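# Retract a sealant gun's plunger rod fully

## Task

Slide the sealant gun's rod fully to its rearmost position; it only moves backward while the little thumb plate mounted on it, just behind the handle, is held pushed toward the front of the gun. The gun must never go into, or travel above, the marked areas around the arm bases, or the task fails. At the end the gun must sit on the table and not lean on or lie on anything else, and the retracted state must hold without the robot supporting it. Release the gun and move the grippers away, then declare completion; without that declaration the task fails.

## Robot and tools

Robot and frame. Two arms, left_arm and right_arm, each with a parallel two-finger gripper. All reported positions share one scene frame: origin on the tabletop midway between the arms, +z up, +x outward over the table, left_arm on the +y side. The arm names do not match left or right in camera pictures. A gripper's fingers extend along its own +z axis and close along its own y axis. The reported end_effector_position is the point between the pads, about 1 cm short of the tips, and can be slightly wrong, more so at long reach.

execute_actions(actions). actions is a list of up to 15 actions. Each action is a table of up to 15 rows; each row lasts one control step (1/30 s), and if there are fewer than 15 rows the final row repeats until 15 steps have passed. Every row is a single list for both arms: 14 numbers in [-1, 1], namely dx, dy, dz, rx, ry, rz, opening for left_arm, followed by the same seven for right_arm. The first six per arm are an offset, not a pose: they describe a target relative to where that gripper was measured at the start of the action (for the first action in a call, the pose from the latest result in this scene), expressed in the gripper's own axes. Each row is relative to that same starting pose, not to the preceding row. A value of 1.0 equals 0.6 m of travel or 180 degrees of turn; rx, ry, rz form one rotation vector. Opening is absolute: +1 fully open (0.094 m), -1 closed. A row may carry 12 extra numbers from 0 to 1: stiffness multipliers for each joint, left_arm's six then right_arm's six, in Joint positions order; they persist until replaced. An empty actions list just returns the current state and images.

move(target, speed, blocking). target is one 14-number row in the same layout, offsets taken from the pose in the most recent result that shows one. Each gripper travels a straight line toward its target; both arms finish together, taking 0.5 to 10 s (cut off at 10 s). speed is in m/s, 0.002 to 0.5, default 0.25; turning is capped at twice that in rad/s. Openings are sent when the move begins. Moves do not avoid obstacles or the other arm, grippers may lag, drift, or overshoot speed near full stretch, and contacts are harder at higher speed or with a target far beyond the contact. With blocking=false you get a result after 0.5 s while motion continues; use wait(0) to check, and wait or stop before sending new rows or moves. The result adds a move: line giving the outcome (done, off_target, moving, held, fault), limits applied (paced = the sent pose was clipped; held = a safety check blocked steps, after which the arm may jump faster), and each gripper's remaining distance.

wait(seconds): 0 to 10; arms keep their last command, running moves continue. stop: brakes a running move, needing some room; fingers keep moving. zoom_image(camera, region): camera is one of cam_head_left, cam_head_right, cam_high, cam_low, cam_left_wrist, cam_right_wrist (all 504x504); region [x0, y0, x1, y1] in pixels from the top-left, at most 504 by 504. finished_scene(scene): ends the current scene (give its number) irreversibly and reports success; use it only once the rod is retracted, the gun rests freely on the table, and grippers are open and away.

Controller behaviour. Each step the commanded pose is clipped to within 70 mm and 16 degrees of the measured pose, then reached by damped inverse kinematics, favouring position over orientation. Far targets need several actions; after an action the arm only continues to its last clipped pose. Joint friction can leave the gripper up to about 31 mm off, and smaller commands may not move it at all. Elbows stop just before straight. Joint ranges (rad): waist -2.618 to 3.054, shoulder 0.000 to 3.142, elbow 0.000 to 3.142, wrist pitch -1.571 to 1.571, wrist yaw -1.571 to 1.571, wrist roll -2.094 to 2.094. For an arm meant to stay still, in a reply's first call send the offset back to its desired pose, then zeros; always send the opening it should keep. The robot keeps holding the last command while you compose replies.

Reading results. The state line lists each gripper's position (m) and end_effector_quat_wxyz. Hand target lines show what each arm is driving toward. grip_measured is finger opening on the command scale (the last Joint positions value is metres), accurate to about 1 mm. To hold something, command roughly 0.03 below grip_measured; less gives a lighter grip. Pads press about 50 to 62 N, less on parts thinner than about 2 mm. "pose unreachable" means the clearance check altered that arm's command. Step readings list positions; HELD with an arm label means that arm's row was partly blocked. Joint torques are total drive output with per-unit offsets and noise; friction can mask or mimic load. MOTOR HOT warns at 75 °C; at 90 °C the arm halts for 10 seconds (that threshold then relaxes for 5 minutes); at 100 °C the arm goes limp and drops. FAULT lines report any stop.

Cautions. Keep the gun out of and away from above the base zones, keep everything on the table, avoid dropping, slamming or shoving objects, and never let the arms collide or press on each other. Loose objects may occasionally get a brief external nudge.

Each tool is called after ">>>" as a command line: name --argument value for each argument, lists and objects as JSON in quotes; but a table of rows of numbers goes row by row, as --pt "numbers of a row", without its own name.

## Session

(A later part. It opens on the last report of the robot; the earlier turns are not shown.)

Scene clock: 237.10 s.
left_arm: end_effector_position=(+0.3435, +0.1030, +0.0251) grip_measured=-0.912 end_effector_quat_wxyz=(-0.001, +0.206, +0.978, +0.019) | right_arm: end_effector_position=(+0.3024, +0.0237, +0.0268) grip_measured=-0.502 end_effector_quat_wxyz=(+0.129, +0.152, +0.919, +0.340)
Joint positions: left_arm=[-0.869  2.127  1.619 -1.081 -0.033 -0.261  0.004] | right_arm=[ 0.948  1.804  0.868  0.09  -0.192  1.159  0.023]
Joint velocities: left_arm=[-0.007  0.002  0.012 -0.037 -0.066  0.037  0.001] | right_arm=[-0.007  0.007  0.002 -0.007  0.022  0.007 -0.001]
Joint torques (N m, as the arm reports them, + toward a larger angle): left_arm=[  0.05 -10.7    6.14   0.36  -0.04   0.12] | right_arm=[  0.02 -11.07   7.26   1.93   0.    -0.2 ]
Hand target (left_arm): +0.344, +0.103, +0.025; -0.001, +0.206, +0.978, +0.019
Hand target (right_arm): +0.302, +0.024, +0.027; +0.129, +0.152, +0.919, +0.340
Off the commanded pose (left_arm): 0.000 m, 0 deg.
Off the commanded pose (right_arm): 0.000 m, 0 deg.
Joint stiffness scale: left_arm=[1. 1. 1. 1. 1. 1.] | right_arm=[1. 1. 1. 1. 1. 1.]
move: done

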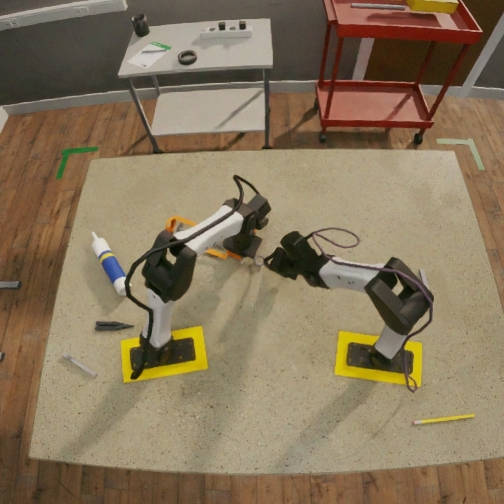

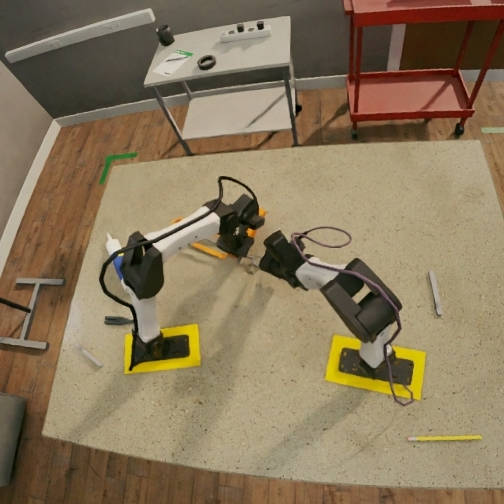

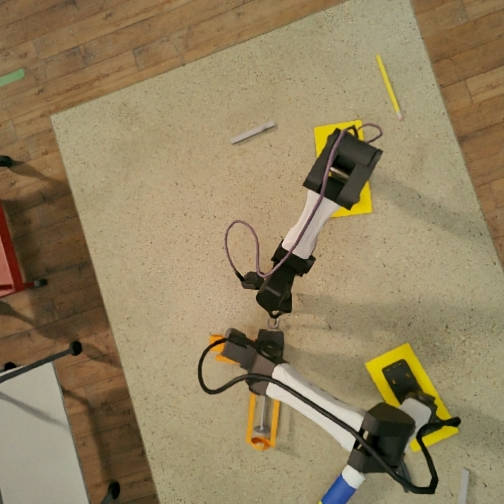

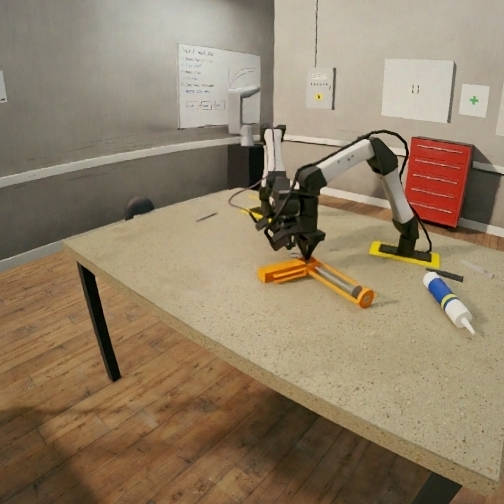

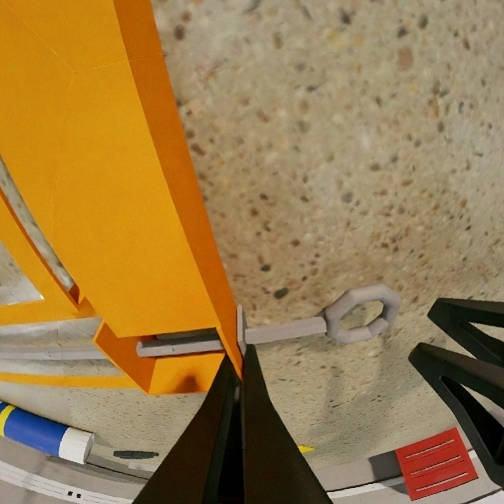

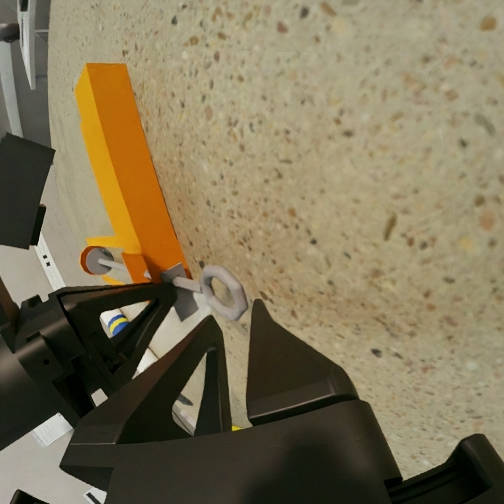

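>>> move --target '[0,0,0,0,0,0,-0.93, 0.015,-0.0315,0.055,0.012,0,0,-0.5]' --speed 0.08

>>> zoom_image --camera "cam_high" --region '[230, 270, 320, 360]'

>>> zoom_image --camera "cam_left_wrist" --region '[230, 230, 504, 430]'

>>> zoom_image --camera "cam_right_wrist" --region '[130, 220, 330, 400]'

Scene clock: 250.73 s.
left_arm: end_effector_position=(+0.3435, +0.1030, +0.0251) grip_measured=-0.912 end_effector_quat_wxyz=(-0.001, +0.206, +0.978, +0.019) | right_arm: end_effector_position=(+0.3079, +0.0361, +0.0109) grip_measured=-0.502 end_effector_quat_wxyz=(+0.141, +0.147, +0.915, +0.350)
Joint positions: left_arm=[-0.869  2.127  1.619 -1.081 -0.033 -0.261  0.004] | right_arm=[ 0.966  1.885  0.868  0.204 -0.174  1.164  0.023]
Joint velocities: left_arm=[ 0.002  0.012  0.002 -0.007  0.037  0.037  0.001] | right_arm=[ 0.002  0.007  0.012 -0.051 -0.051 -0.081  0.   ]
Joint torques (N m, as the arm reports them, + toward a larger angle): left_arm=[  0.02 -10.7    6.15   0.36  -0.04   0.11] | right_arm=[ 0.81 -7.38  7.53  1.69  0.13 -0.1 ]
Hand target (left_arm): +0.344, +0.103, +0.025; -0.001, +0.206, +0.978, +0.019
Hand target (right_arm): +0.302, +0.032, -0.010; +0.127, +0.154, +0.925, +0.323
Off the commanded pose (left_arm): 0.000 m, 0 deg.
Off the commanded pose (right_arm): 0.023 m, 4 deg.
Joint stiffness scale: left_arm=[1. 1. 1. 1. 1. 1.] | right_arm=[1. 1. 1. 1. 1. 1.]
move: off_target (right_arm)

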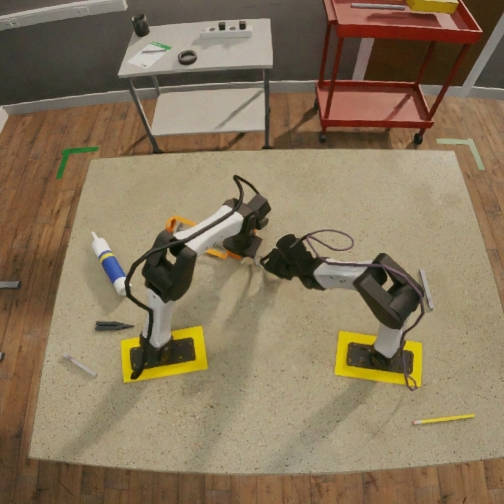

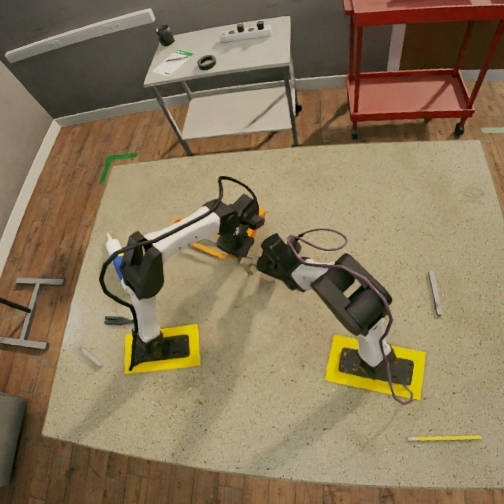

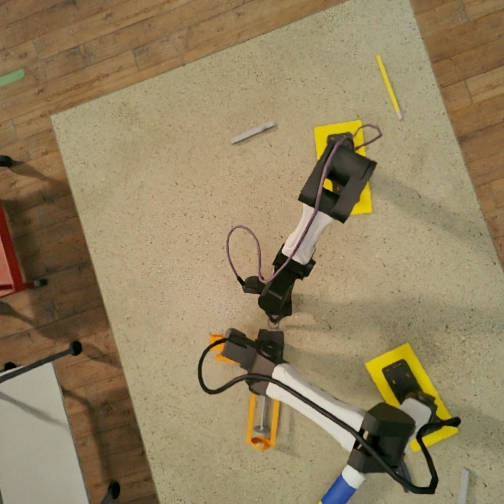

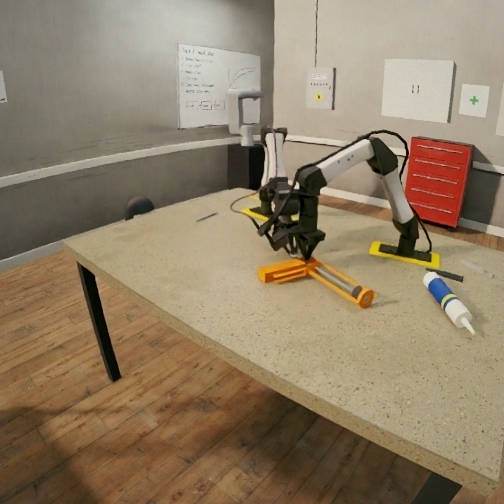

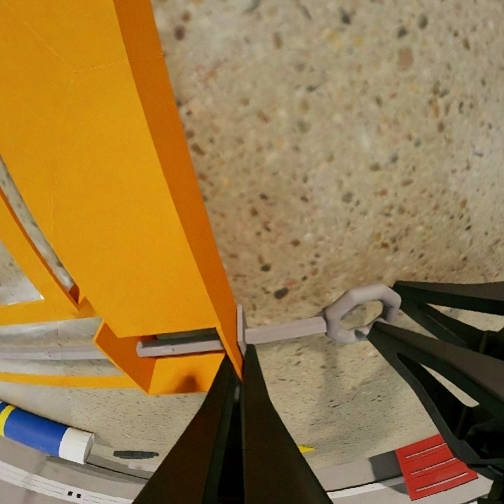

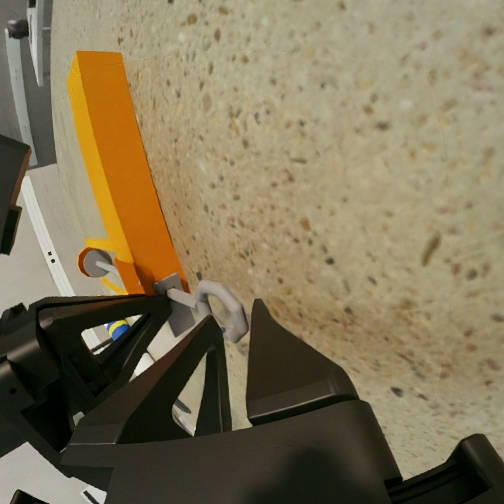

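Region (230, 270, 320, 360) of cam_high's 504x504 image, scaled by 5.600, with more detail than that image has.

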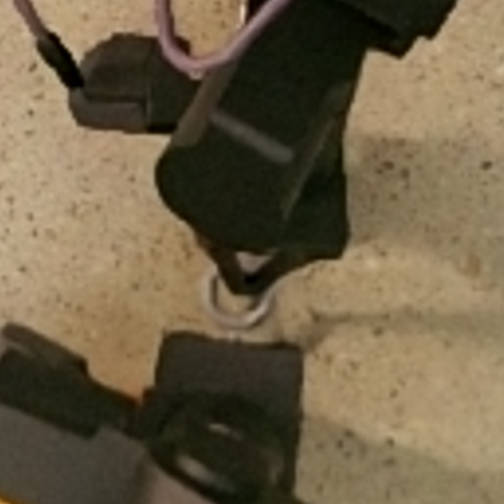

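Region (230, 230, 504, 430) of cam_left_wrist's 504x504 image, scaled by 1.839, with more detail than that image has; it fills the top 368 rows of this view, and the rest is white.

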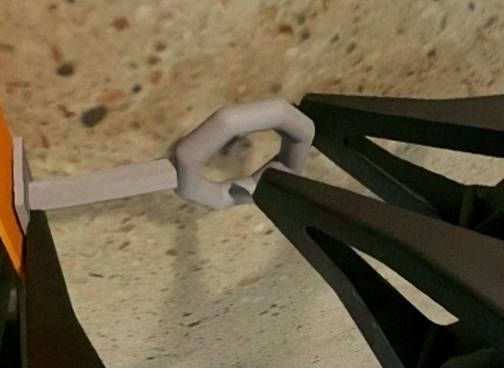

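Region (130, 220, 330, 400) of cam_right_wrist's 504x504 image, scaled by 2.520, with more detail than that image has; it fills the top 454 rows of this view, and the rest is white.

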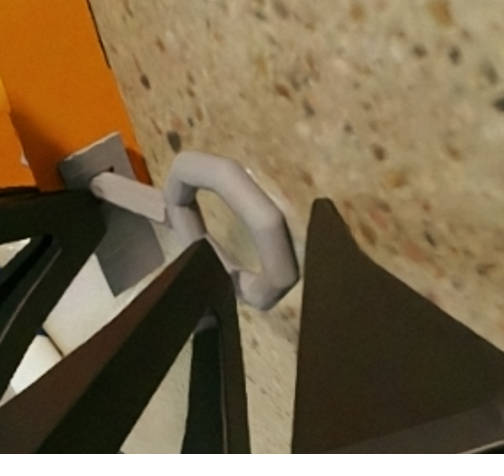

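>>> move --target '[0,0,0,0,0,0,-0.93, 0.013,-0.043,0.026,0.04,0,0,-0.5]' --speed 0.06

>>> zoom_image --camera "cam_high" --region '[230, 270, 320, 360]'

>>> zoom_image --camera "cam_left_wrist" --region '[230, 230, 504, 430]'

>>> zoom_image --camera "cam_right_wrist" --region '[130, 220, 330, 400]'

Scene clock: 261.40 s.
left_arm: end_effector_position=(+0.3435, +0.1030, +0.0251) grip_measured=-0.912 end_effector_quat_wxyz=(-0.001, +0.206, +0.978, +0.019) | right_arm: end_effector_position=(+0.3123, +0.0395, +0.0108) grip_measured=-0.502 end_effector_quat_wxyz=(+0.156, +0.148, +0.916, +0.339)
Joint positions: left_arm=[-0.869  2.127  1.619 -1.081 -0.033 -0.261  0.004] | right_arm=[ 0.982  1.898  0.893  0.19  -0.128  1.165  0.023]
Joint velocities: left_arm=[-0.002  0.007  0.012 -0.007  0.007 -0.007 -0.   ] | right_arm=[ 0.002 -0.002  0.007 -0.022  0.037 -0.007 -0.001]
Joint torques (N m, as the arm reports them, + toward a larger angle): left_arm=[  0.03 -10.7    6.14   0.36  -0.04   0.12] | right_arm=[ 0.67 -7.42  7.84  1.23  0.16 -0.19]
Hand target (left_arm): +0.344, +0.103, +0.025; -0.001, +0.206, +0.978, +0.019
Hand target (right_arm): +0.302, +0.028, -0.017; +0.133, +0.155, +0.934, +0.292
Off the commanded pose (left_arm): 0.000 m, 0 deg.
Off the commanded pose (right_arm): 0.033 m, 7 deg.
Joint stiffness scale: left_arm=[1. 1. 1. 1. 1. 1.] | right_arm=[1. 1. 1. 1. 1. 1.]
move: off_target (right_arm)

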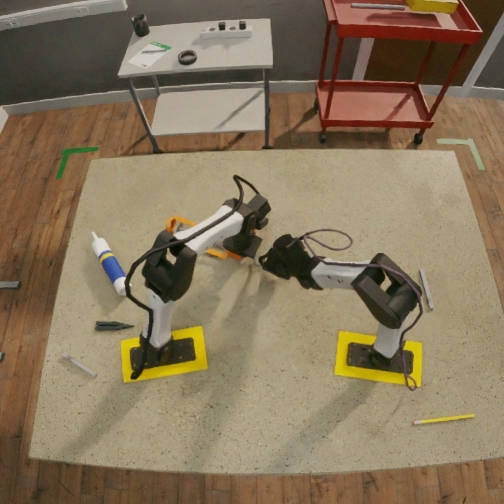

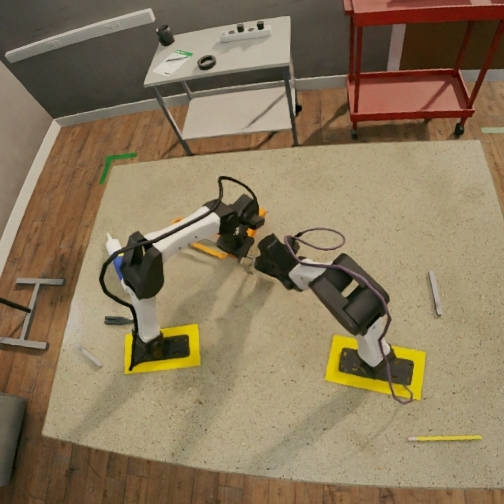

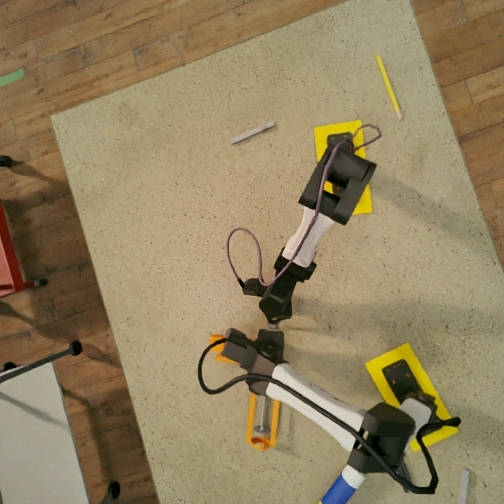

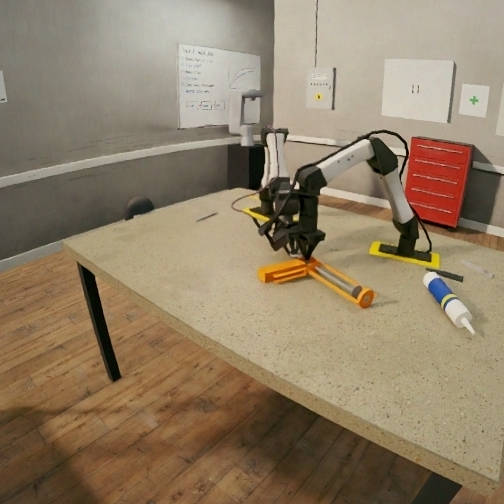

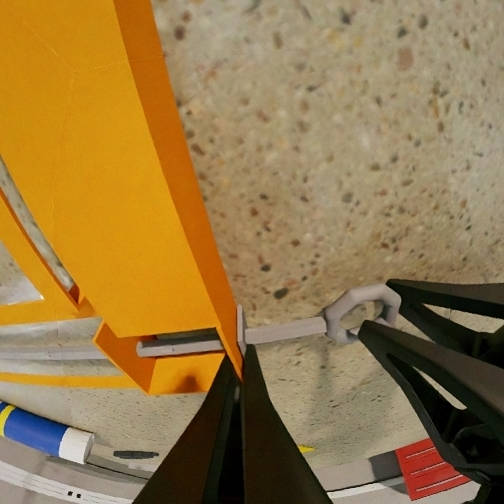

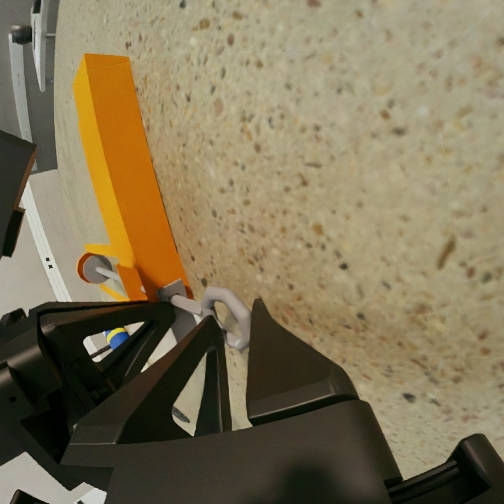

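Region (230, 270, 320, 360) of cam_high's 504x504 image, scaled by 5.600, with more detail than that image has.

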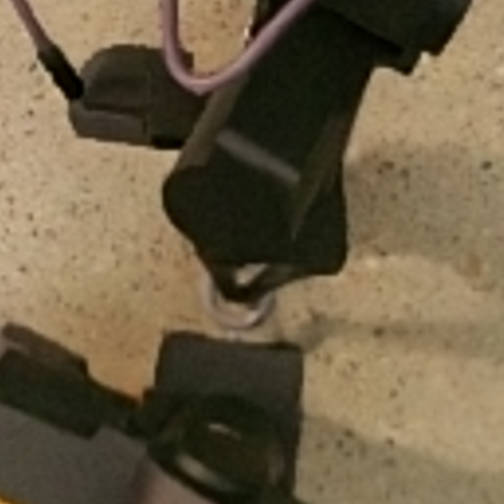

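Region (230, 230, 504, 430) of cam_left_wrist's 504x504 image, scaled by 1.839, with more detail than that image has; it fills the top 368 rows of this view, and the rest is white.

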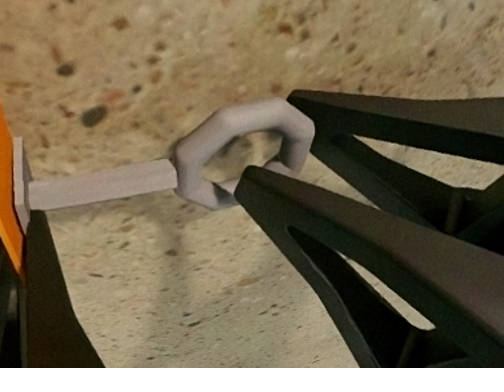

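Region (130, 220, 330, 400) of cam_right_wrist's 504x504 image, scaled by 2.520, with more detail than that image has; it fills the top 454 rows of this view, and the rest is white.

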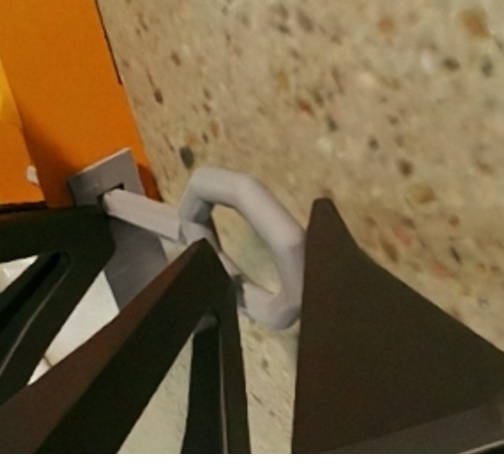

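>>> move --target '[0,0,0,0,0,0,-0.93, 0.005,-0.045,0.0,0.0,0,0,-0.72]' --speed 0.04

>>> zoom_image --camera "cam_left_wrist" --region '[230, 230, 504, 430]'

>>> zoom_image --camera "cam_right_wrist" --region '[130, 220, 330, 400]'

Scene clock: 281.03 s.
left_arm: end_effector_position=(+0.3435, +0.1030, +0.0251) grip_measured=-0.912 end_effector_quat_wxyz=(-0.001, +0.206, +0.978, +0.019) | right_arm: end_effector_position=(+0.3133, +0.0348, +0.0083) grip_measured=-0.718 end_effector_quat_wxyz=(+0.168, +0.145, +0.907, +0.358)
Joint positions: left_arm=[-0.869  2.127  1.619 -1.081 -0.033 -0.261  0.004] | right_arm=[ 0.968  1.898  0.832  0.298 -0.142  1.156  0.013]
Joint velocities: left_arm=[ 0.002  0.002  0.017 -0.037 -0.022  0.051  0.   ] | right_arm=[ 0.002 -0.012 -0.007  0.022 -0.095  0.037  0.001]
Joint torques (N m, as the arm reports them, + toward a larger angle): left_arm=[  0.04 -10.7    6.12   0.36  -0.04   0.12] | right_arm=[ -0.89 -11.13   3.92   1.95   0.01  -0.27]
Hand target (left_arm): +0.344, +0.103, +0.025; -0.001, +0.206, +0.978, +0.019
Hand target (right_arm): +0.305, +0.021, -0.008; +0.156, +0.149, +0.916, +0.339
Off the commanded pose (left_arm): 0.000 m, 0 deg.
Off the commanded pose (right_arm): 0.023 m, 3 deg.
Joint stiffness scale: left_arm=[1. 1. 1. 1. 1. 1.] | right_arm=[1. 1. 1. 1. 1. 1.]
move: off_target (right_arm)

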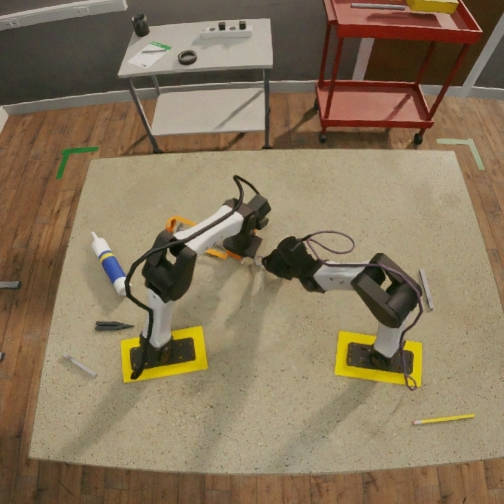

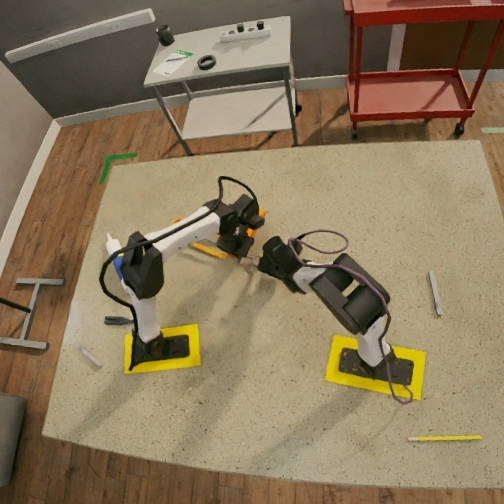

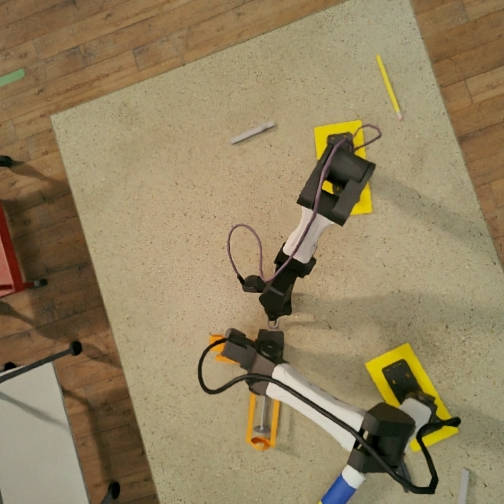

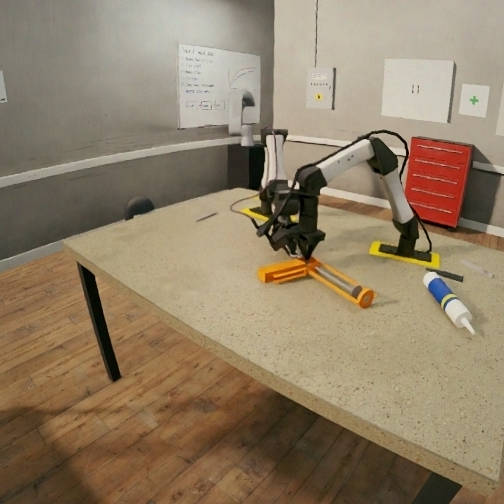

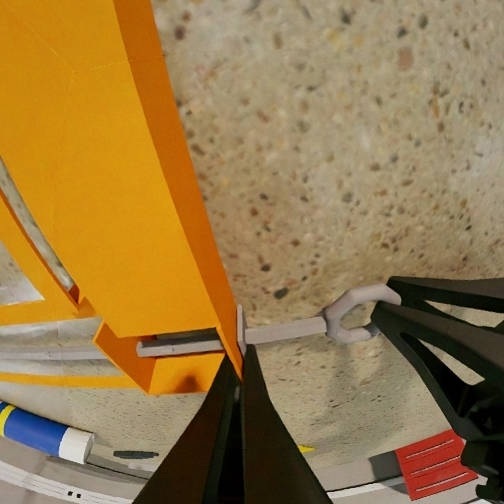

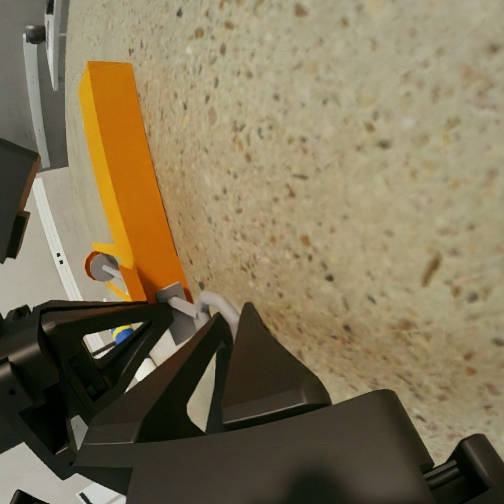

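Region (230, 230, 504, 430) of cam_left_wrist's 504x504 image, scaled by 1.839, with more detail than that image has; it fills the top 368 rows of this view, and the rest is white.

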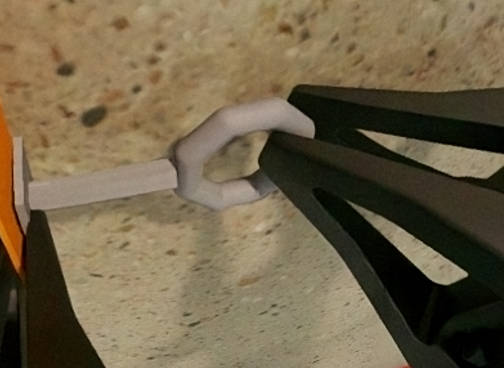

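Region (130, 220, 330, 400) of cam_right_wrist's 504x504 image, scaled by 2.520, with more detail than that image has; it fills the top 454 rows of this view, and the rest is white.

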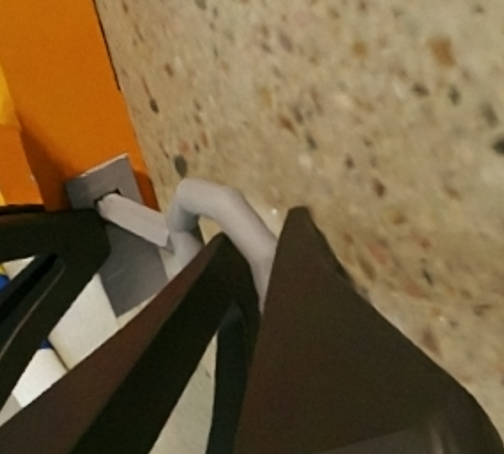

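>>> move --target '[0,0,0,0,0,0,-0.93, 0.012,-0.008,0.008,0.08,0,0,-0.72]' --speed 0.06

>>> zoom_image --camera "cam_left_wrist" --region '[230, 230, 504, 430]'

>>> zoom_image --camera "cam_right_wrist" --region '[130, 220, 330, 400]'

>>> zoom_image --camera "cam_head_left" --region '[220, 210, 320, 300]'

Scene clock: 327.83 s.
left_arm: end_effector_position=(+0.3435, +0.1030, +0.0251) grip_measured=-0.912 end_effector_quat_wxyz=(-0.001, +0.206, +0.978, +0.019) | right_arm: end_effector_position=(+0.3114, +0.0371, +0.0108) grip_measured=-0.718 end_effector_quat_wxyz=(+0.159, +0.162, +0.939, +0.259)
Joint positions: left_arm=[-0.869  2.127  1.619 -1.081 -0.033 -0.261  0.004] | right_arm=[ 1.025  1.911  1.028 -0.069 -0.008  1.18   0.013]
Joint velocities: left_arm=[-0.012 -0.017 -0.012 -0.007  0.007  0.007 -0.   ] | right_arm=[ 0.002 -0.002  0.002  0.037 -0.051 -0.022 -0.001]
Joint torques (N m, as the arm reports them, + toward a larger angle): left_arm=[ -0.02 -10.74   6.25   0.38  -0.05   0.12] | right_arm=[ 0.67 -9.65  8.97  1.42  0.16 -0.1 ]
Hand target (left_arm): +0.344, +0.103, +0.025; -0.001, +0.206, +0.978, +0.019
Hand target (right_arm): +0.308, +0.036, +0.001; +0.150, +0.166, +0.944, +0.241
Off the commanded pose (left_arm): 0.000 m, 0 deg.
Off the commanded pose (right_arm): 0.011 m, 3 deg.
Joint stiffness scale: left_arm=[1. 1. 1. 1. 1. 1.] | right_arm=[1. 1. 1. 1. 1. 1.]
move: off_target (right_arm)

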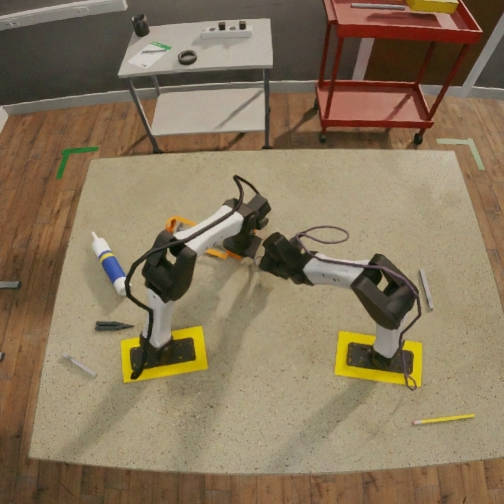

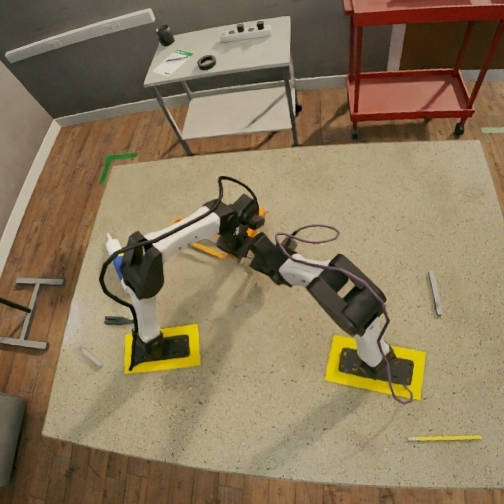

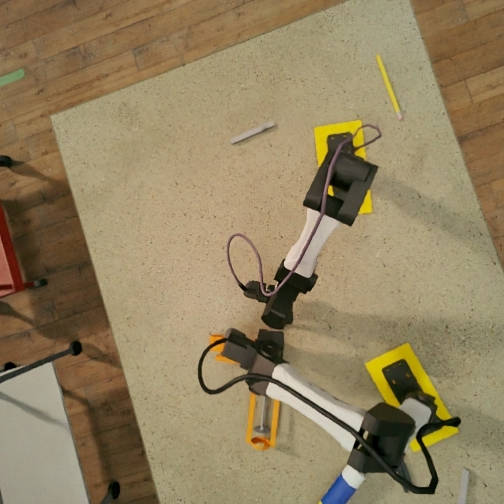

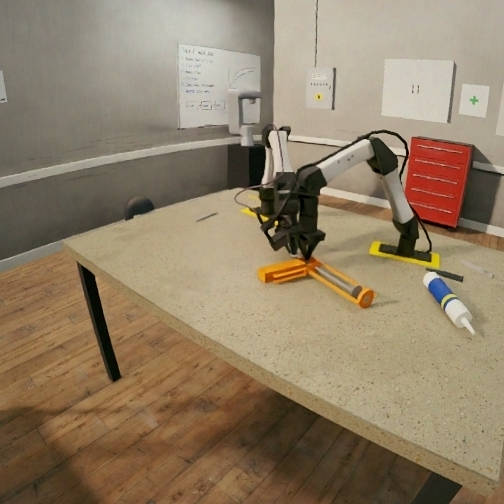

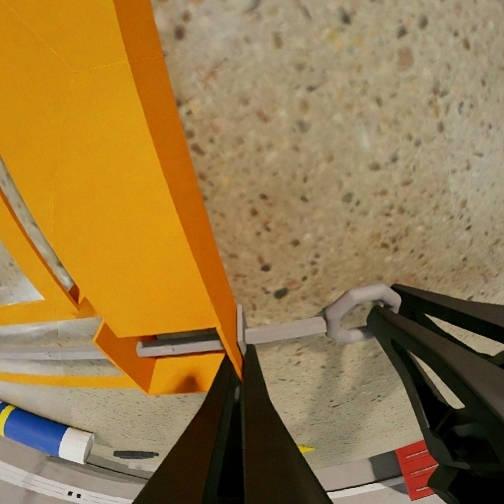

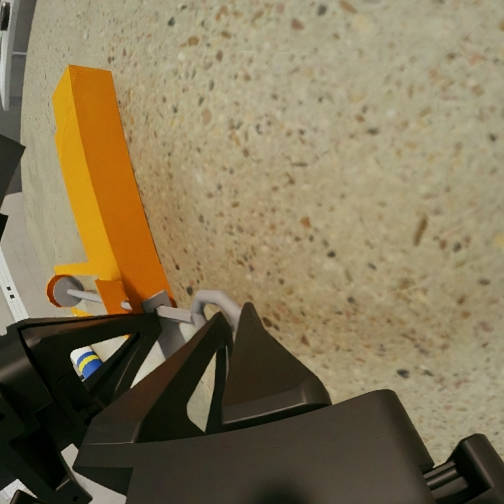

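Region (230, 230, 504, 430) of cam_left_wrist's 504x504 image, scaled by 1.839, with more detail than that image has; it fills the top 368 rows of this view, and the rest is white.

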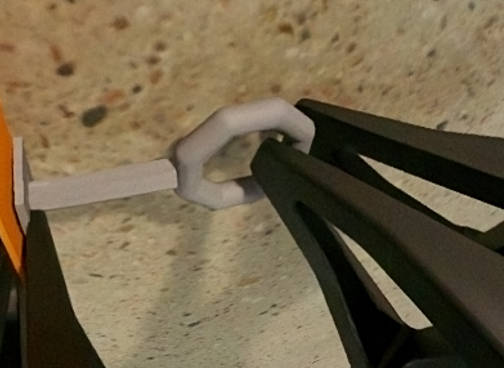

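Region (130, 220, 330, 400) of cam_right_wrist's 504x504 image, scaled by 2.520, with more detail than that image has; it fills the top 454 rows of this view, and the rest is white.

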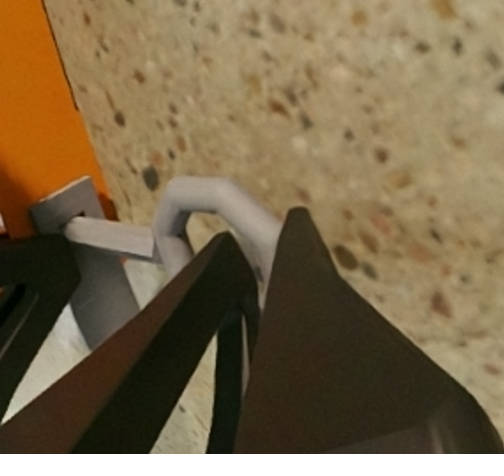

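Region (220, 210, 320, 300) of cam_head_left's 504x504 image, scaled by 5.040, with more detail than that image has; it fills the top 454 rows of this view, and the rest is white.

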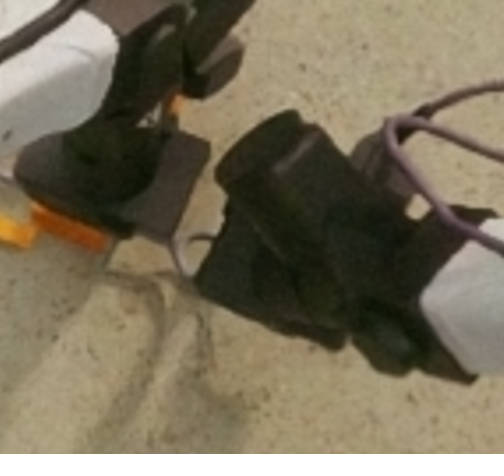

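>>> move --target '[0,0,0,0,0,0,-0.93, 0.012,-0.02,0.04,0.015,0,0,-0.72]' --speed 0.05

>>> zoom_image --camera "cam_left_wrist" --region '[230, 230, 504, 430]'

>>> zoom_image --camera "cam_right_wrist" --region '[130, 220, 330, 400]'

Scene clock: 334.23 s.
left_arm: end_effector_position=(+0.3435, +0.1030, +0.0251) grip_measured=-0.912 end_effector_quat_wxyz=(-0.001, +0.206, +0.978, +0.019) | right_arm: end_effector_position=(+0.3149, +0.0387, +0.0068) grip_measured=-0.719 end_effector_quat_wxyz=(+0.169, +0.165, +0.937, +0.258)
Joint positions: left_arm=[-0.869  2.127  1.619 -1.081 -0.033 -0.261  0.004] | right_arm=[ 1.03   1.93   1.029 -0.043  0.013  1.185  0.013]
Joint velocities: left_arm=[ 0.007 -0.002 -0.002 -0.022 -0.051 -0.022 -0.001] | right_arm=[ 0.012 -0.012  0.012  0.022 -0.022  0.051  0.001]
Joint torques (N m, as the arm reports them, + toward a larger angle): left_arm=[  0.02 -10.69   6.13   0.36  -0.04   0.12] | right_arm=[ 0.9  -6.24  8.8   1.7   0.11 -0.15]
Hand target (left_arm): +0.344, +0.103, +0.025; -0.001, +0.206, +0.978, +0.019
Hand target (right_arm): +0.311, +0.039, -0.016; +0.156, +0.166, +0.945, +0.237
Off the commanded pose (left_arm): 0.000 m, 0 deg.
Off the commanded pose (right_arm): 0.024 m, 3 deg.
Joint stiffness scale: left_arm=[1. 1. 1. 1. 1. 1.] | right_arm=[1. 1. 1. 1. 1. 1.]
move: off_target (right_arm)

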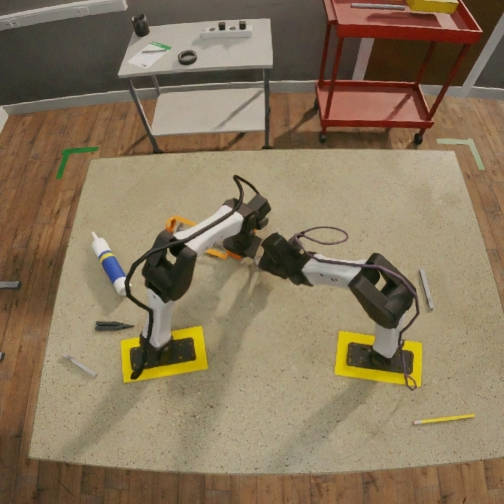

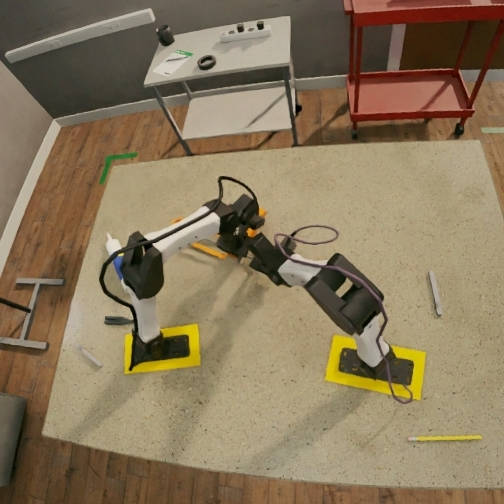

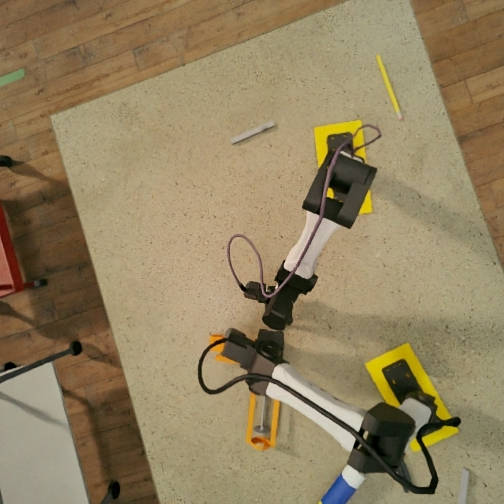

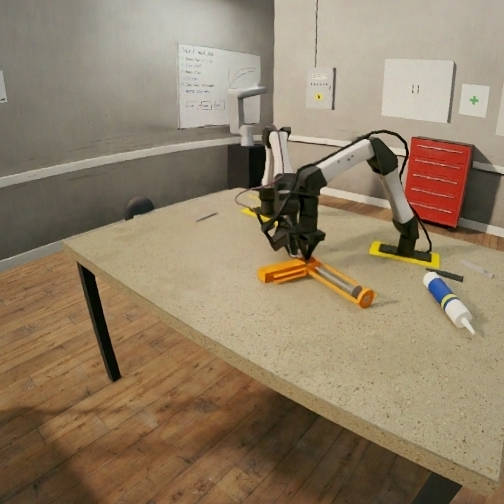

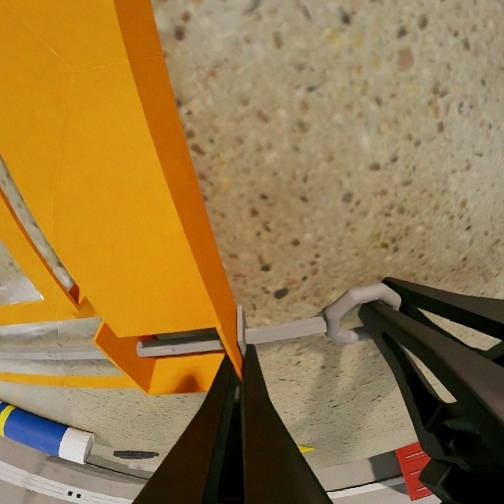

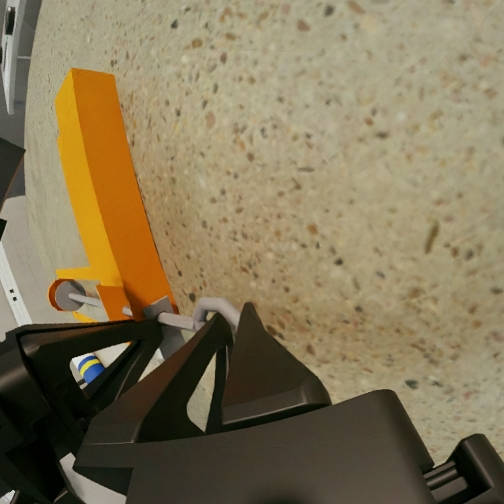

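Region (230, 230, 504, 430) of cam_left_wrist's 504x504 image, scaled by 1.839, with more detail than that image has; it fills the top 368 rows of this view, and the rest is white.

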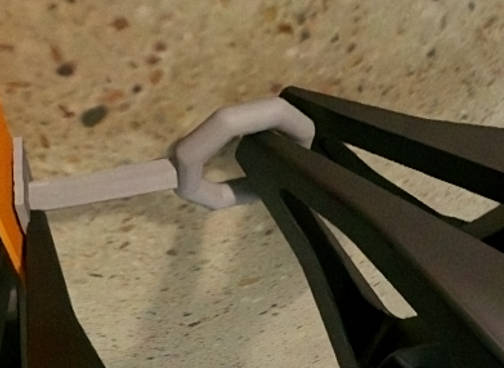

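Region (130, 220, 330, 400) of cam_right_wrist's 504x504 image, scaled by 2.520, with more detail than that image has; it fills the top 454 rows of this view, and the rest is white.

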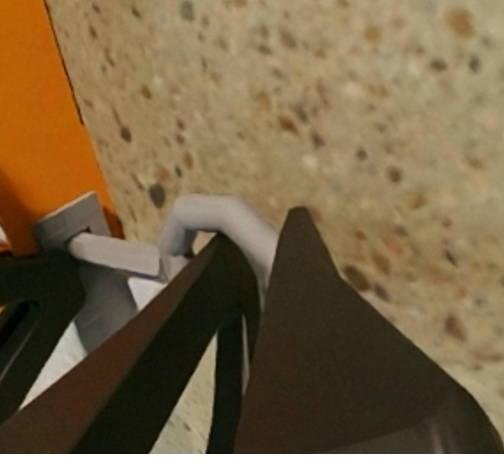

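>>> execute_actions --actions '[[[0,0,0,0,0,0,-0.93, 0.01,-0.025,0.03,0.01,0,0,-0.78]],[[0,0,0,0,0,0,-0.93, 0.01,-0.025,0.03,0.01,0,0,-0.84]],[[0,0,0,0,0,0,-0.93, 0.01,-0.02,0.025,0.01,0,0,-0.9]]]'

>>> zoom_image --camera "cam_left_wrist" --region '[230, 230, 504, 430]'

Scene clock: 340.83 s.
left_arm: end_effector_position=(+0.3445, +0.1042, +0.0252) grip_measured=-0.912 end_effector_quat_wxyz=(+0.001, +0.206, +0.978, +0.023) | right_arm: end_effector_position=(+0.3163, +0.0398, +0.0073) grip_measured=-0.803 end_effector_quat_wxyz=(+0.170, +0.169, +0.935, +0.262)
Joint positions: left_arm=[-0.869  2.127  1.619 -1.081 -0.042 -0.261  0.004] | right_arm=[ 1.03   1.932  1.029 -0.032  0.016  1.194  0.009]
Joint velocities: left_arm=[ 0.007  0.022  0.027 -0.022  0.007 -0.051 -0.001] | right_arm=[-0.012  0.002 -0.017  0.007 -0.037  0.037  0.   ]
Joint torques (N m, as the arm reports them, + toward a larger angle): left_arm=[  0.02 -10.72   6.13   0.36  -0.04   0.12] | right_arm=[ 0.69 -7.84  6.9   2.02  0.21 -0.15]
Hand target (left_arm): +0.344, +0.104, +0.025; +0.001, +0.206, +0.978, +0.023
Hand target (right_arm): +0.314, +0.038, -0.012; +0.168, +0.171, +0.939, +0.247
Off the commanded pose (left_arm): 0.000 m, 0 deg.
Off the commanded pose (right_arm): 0.020 m, 2 deg.
Joint stiffness scale: left_arm=[1. 1. 1. 1. 1. 1.] | right_arm=[1. 1. 1. 1. 1. 1.]
Step readings (end_effector_position; steps 1 to 15: 1st action; 16 to 30: 2nd action; 31 to 45: 3rd action):
0: left_arm (+0.3435, +0.1030, +0.0251) | right_arm (+0.3148, +0.0388, +0.0068)
1: left_arm (+0.3437, +0.1031, +0.0251) | right_arm (+0.3153, +0.0389, +0.0070)
2: left_arm (+0.3437, +0.1032, +0.0251) | right_arm (+0.3154, +0.0390, +0.0070)
4: left_arm (+0.3440, +0.1036, +0.0252) | right_arm (+0.3157, +0.0392, +0.0069)
8: left_arm (+0.3442, +0.1039, +0.0252) | right_arm (+0.3160, +0.0395, +0.0069)
15: left_arm (+0.3443, +0.1040, +0.0252) | right_arm (+0.3161, +0.0396, +0.0070)
16: left_arm (+0.3444, +0.1040, +0.0252) | right_arm (+0.3162, +0.0397, +0.0072)
17: left_arm (+0.3444, +0.1041, +0.0252) | right_arm (+0.3163, +0.0398, +0.0073)
19: left_arm (+0.3444, +0.1041, +0.0252) | right_arm (+0.3163, +0.0398, +0.0073)
23: left_arm (+0.3444, +0.1041, +0.0252) | right_arm (+0.3163, +0.0398, +0.0073)
30: left_arm (+0.3444, +0.1041, +0.0252) | right_arm (+0.3163, +0.0398, +0.0073)
31: left_arm (+0.3444, +0.1041, +0.0252) | right_arm (+0.3163, +0.0398, +0.0073)
32: left_arm (+0.3445, +0.1042, +0.0252) | right_arm (+0.3163, +0.0398, +0.0073)
34: left_arm (+0.3445, +0.1042, +0.0252) | right_arm (+0.3163, +0.0398, +0.0073)
38: left_arm (+0.3445, +0.1042, +0.0252) | right_arm (+0.3163, +0.0398, +0.0073)
45: end_effector_position above

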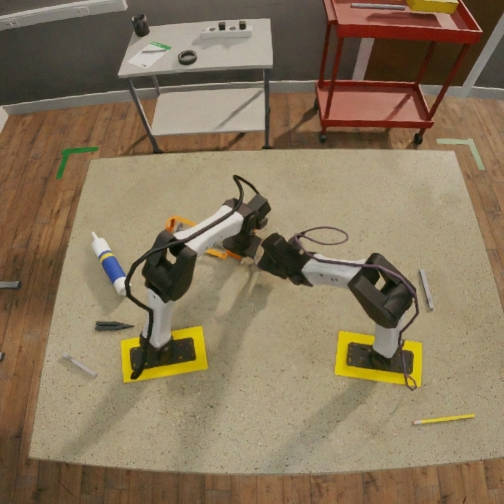

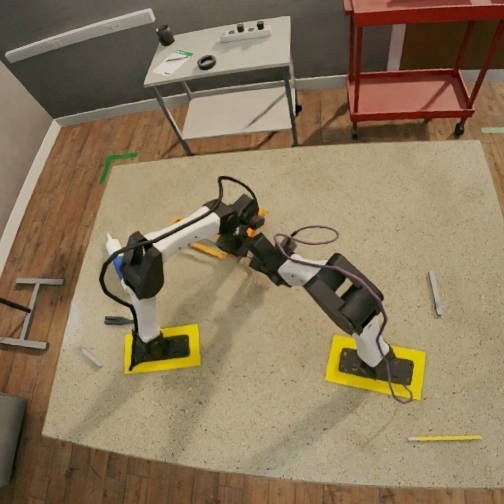

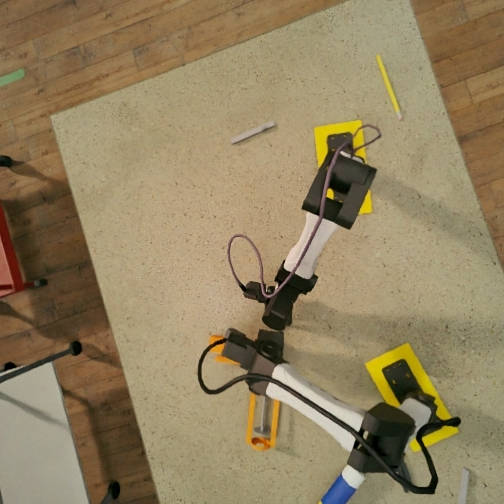

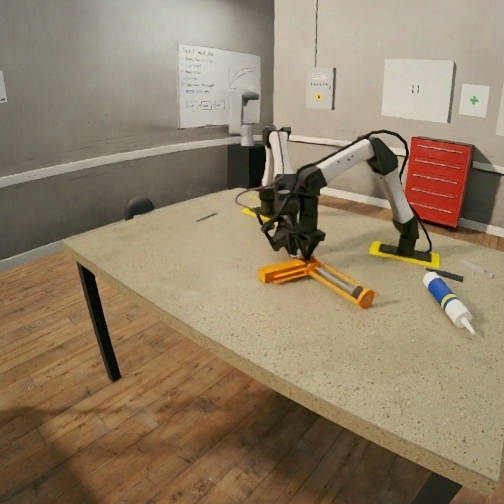

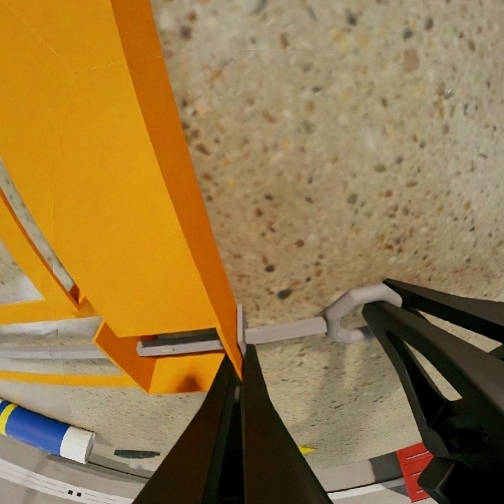

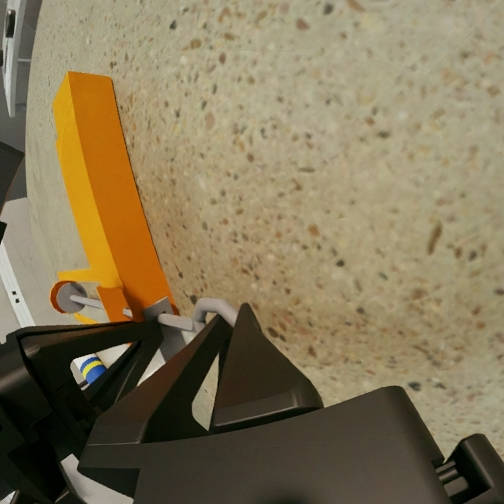

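Region (230, 230, 504, 430) of cam_left_wrist's 504x504 image, scaled by 1.839, with more detail than that image has; it fills the top 368 rows of this view, and the rest is white.

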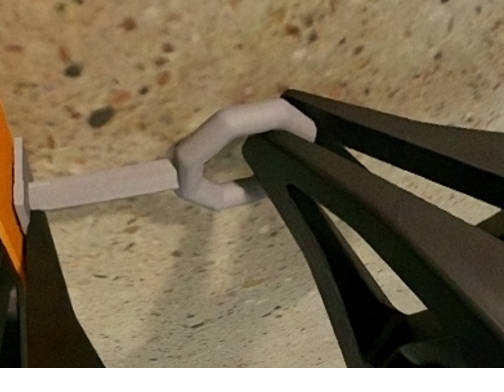

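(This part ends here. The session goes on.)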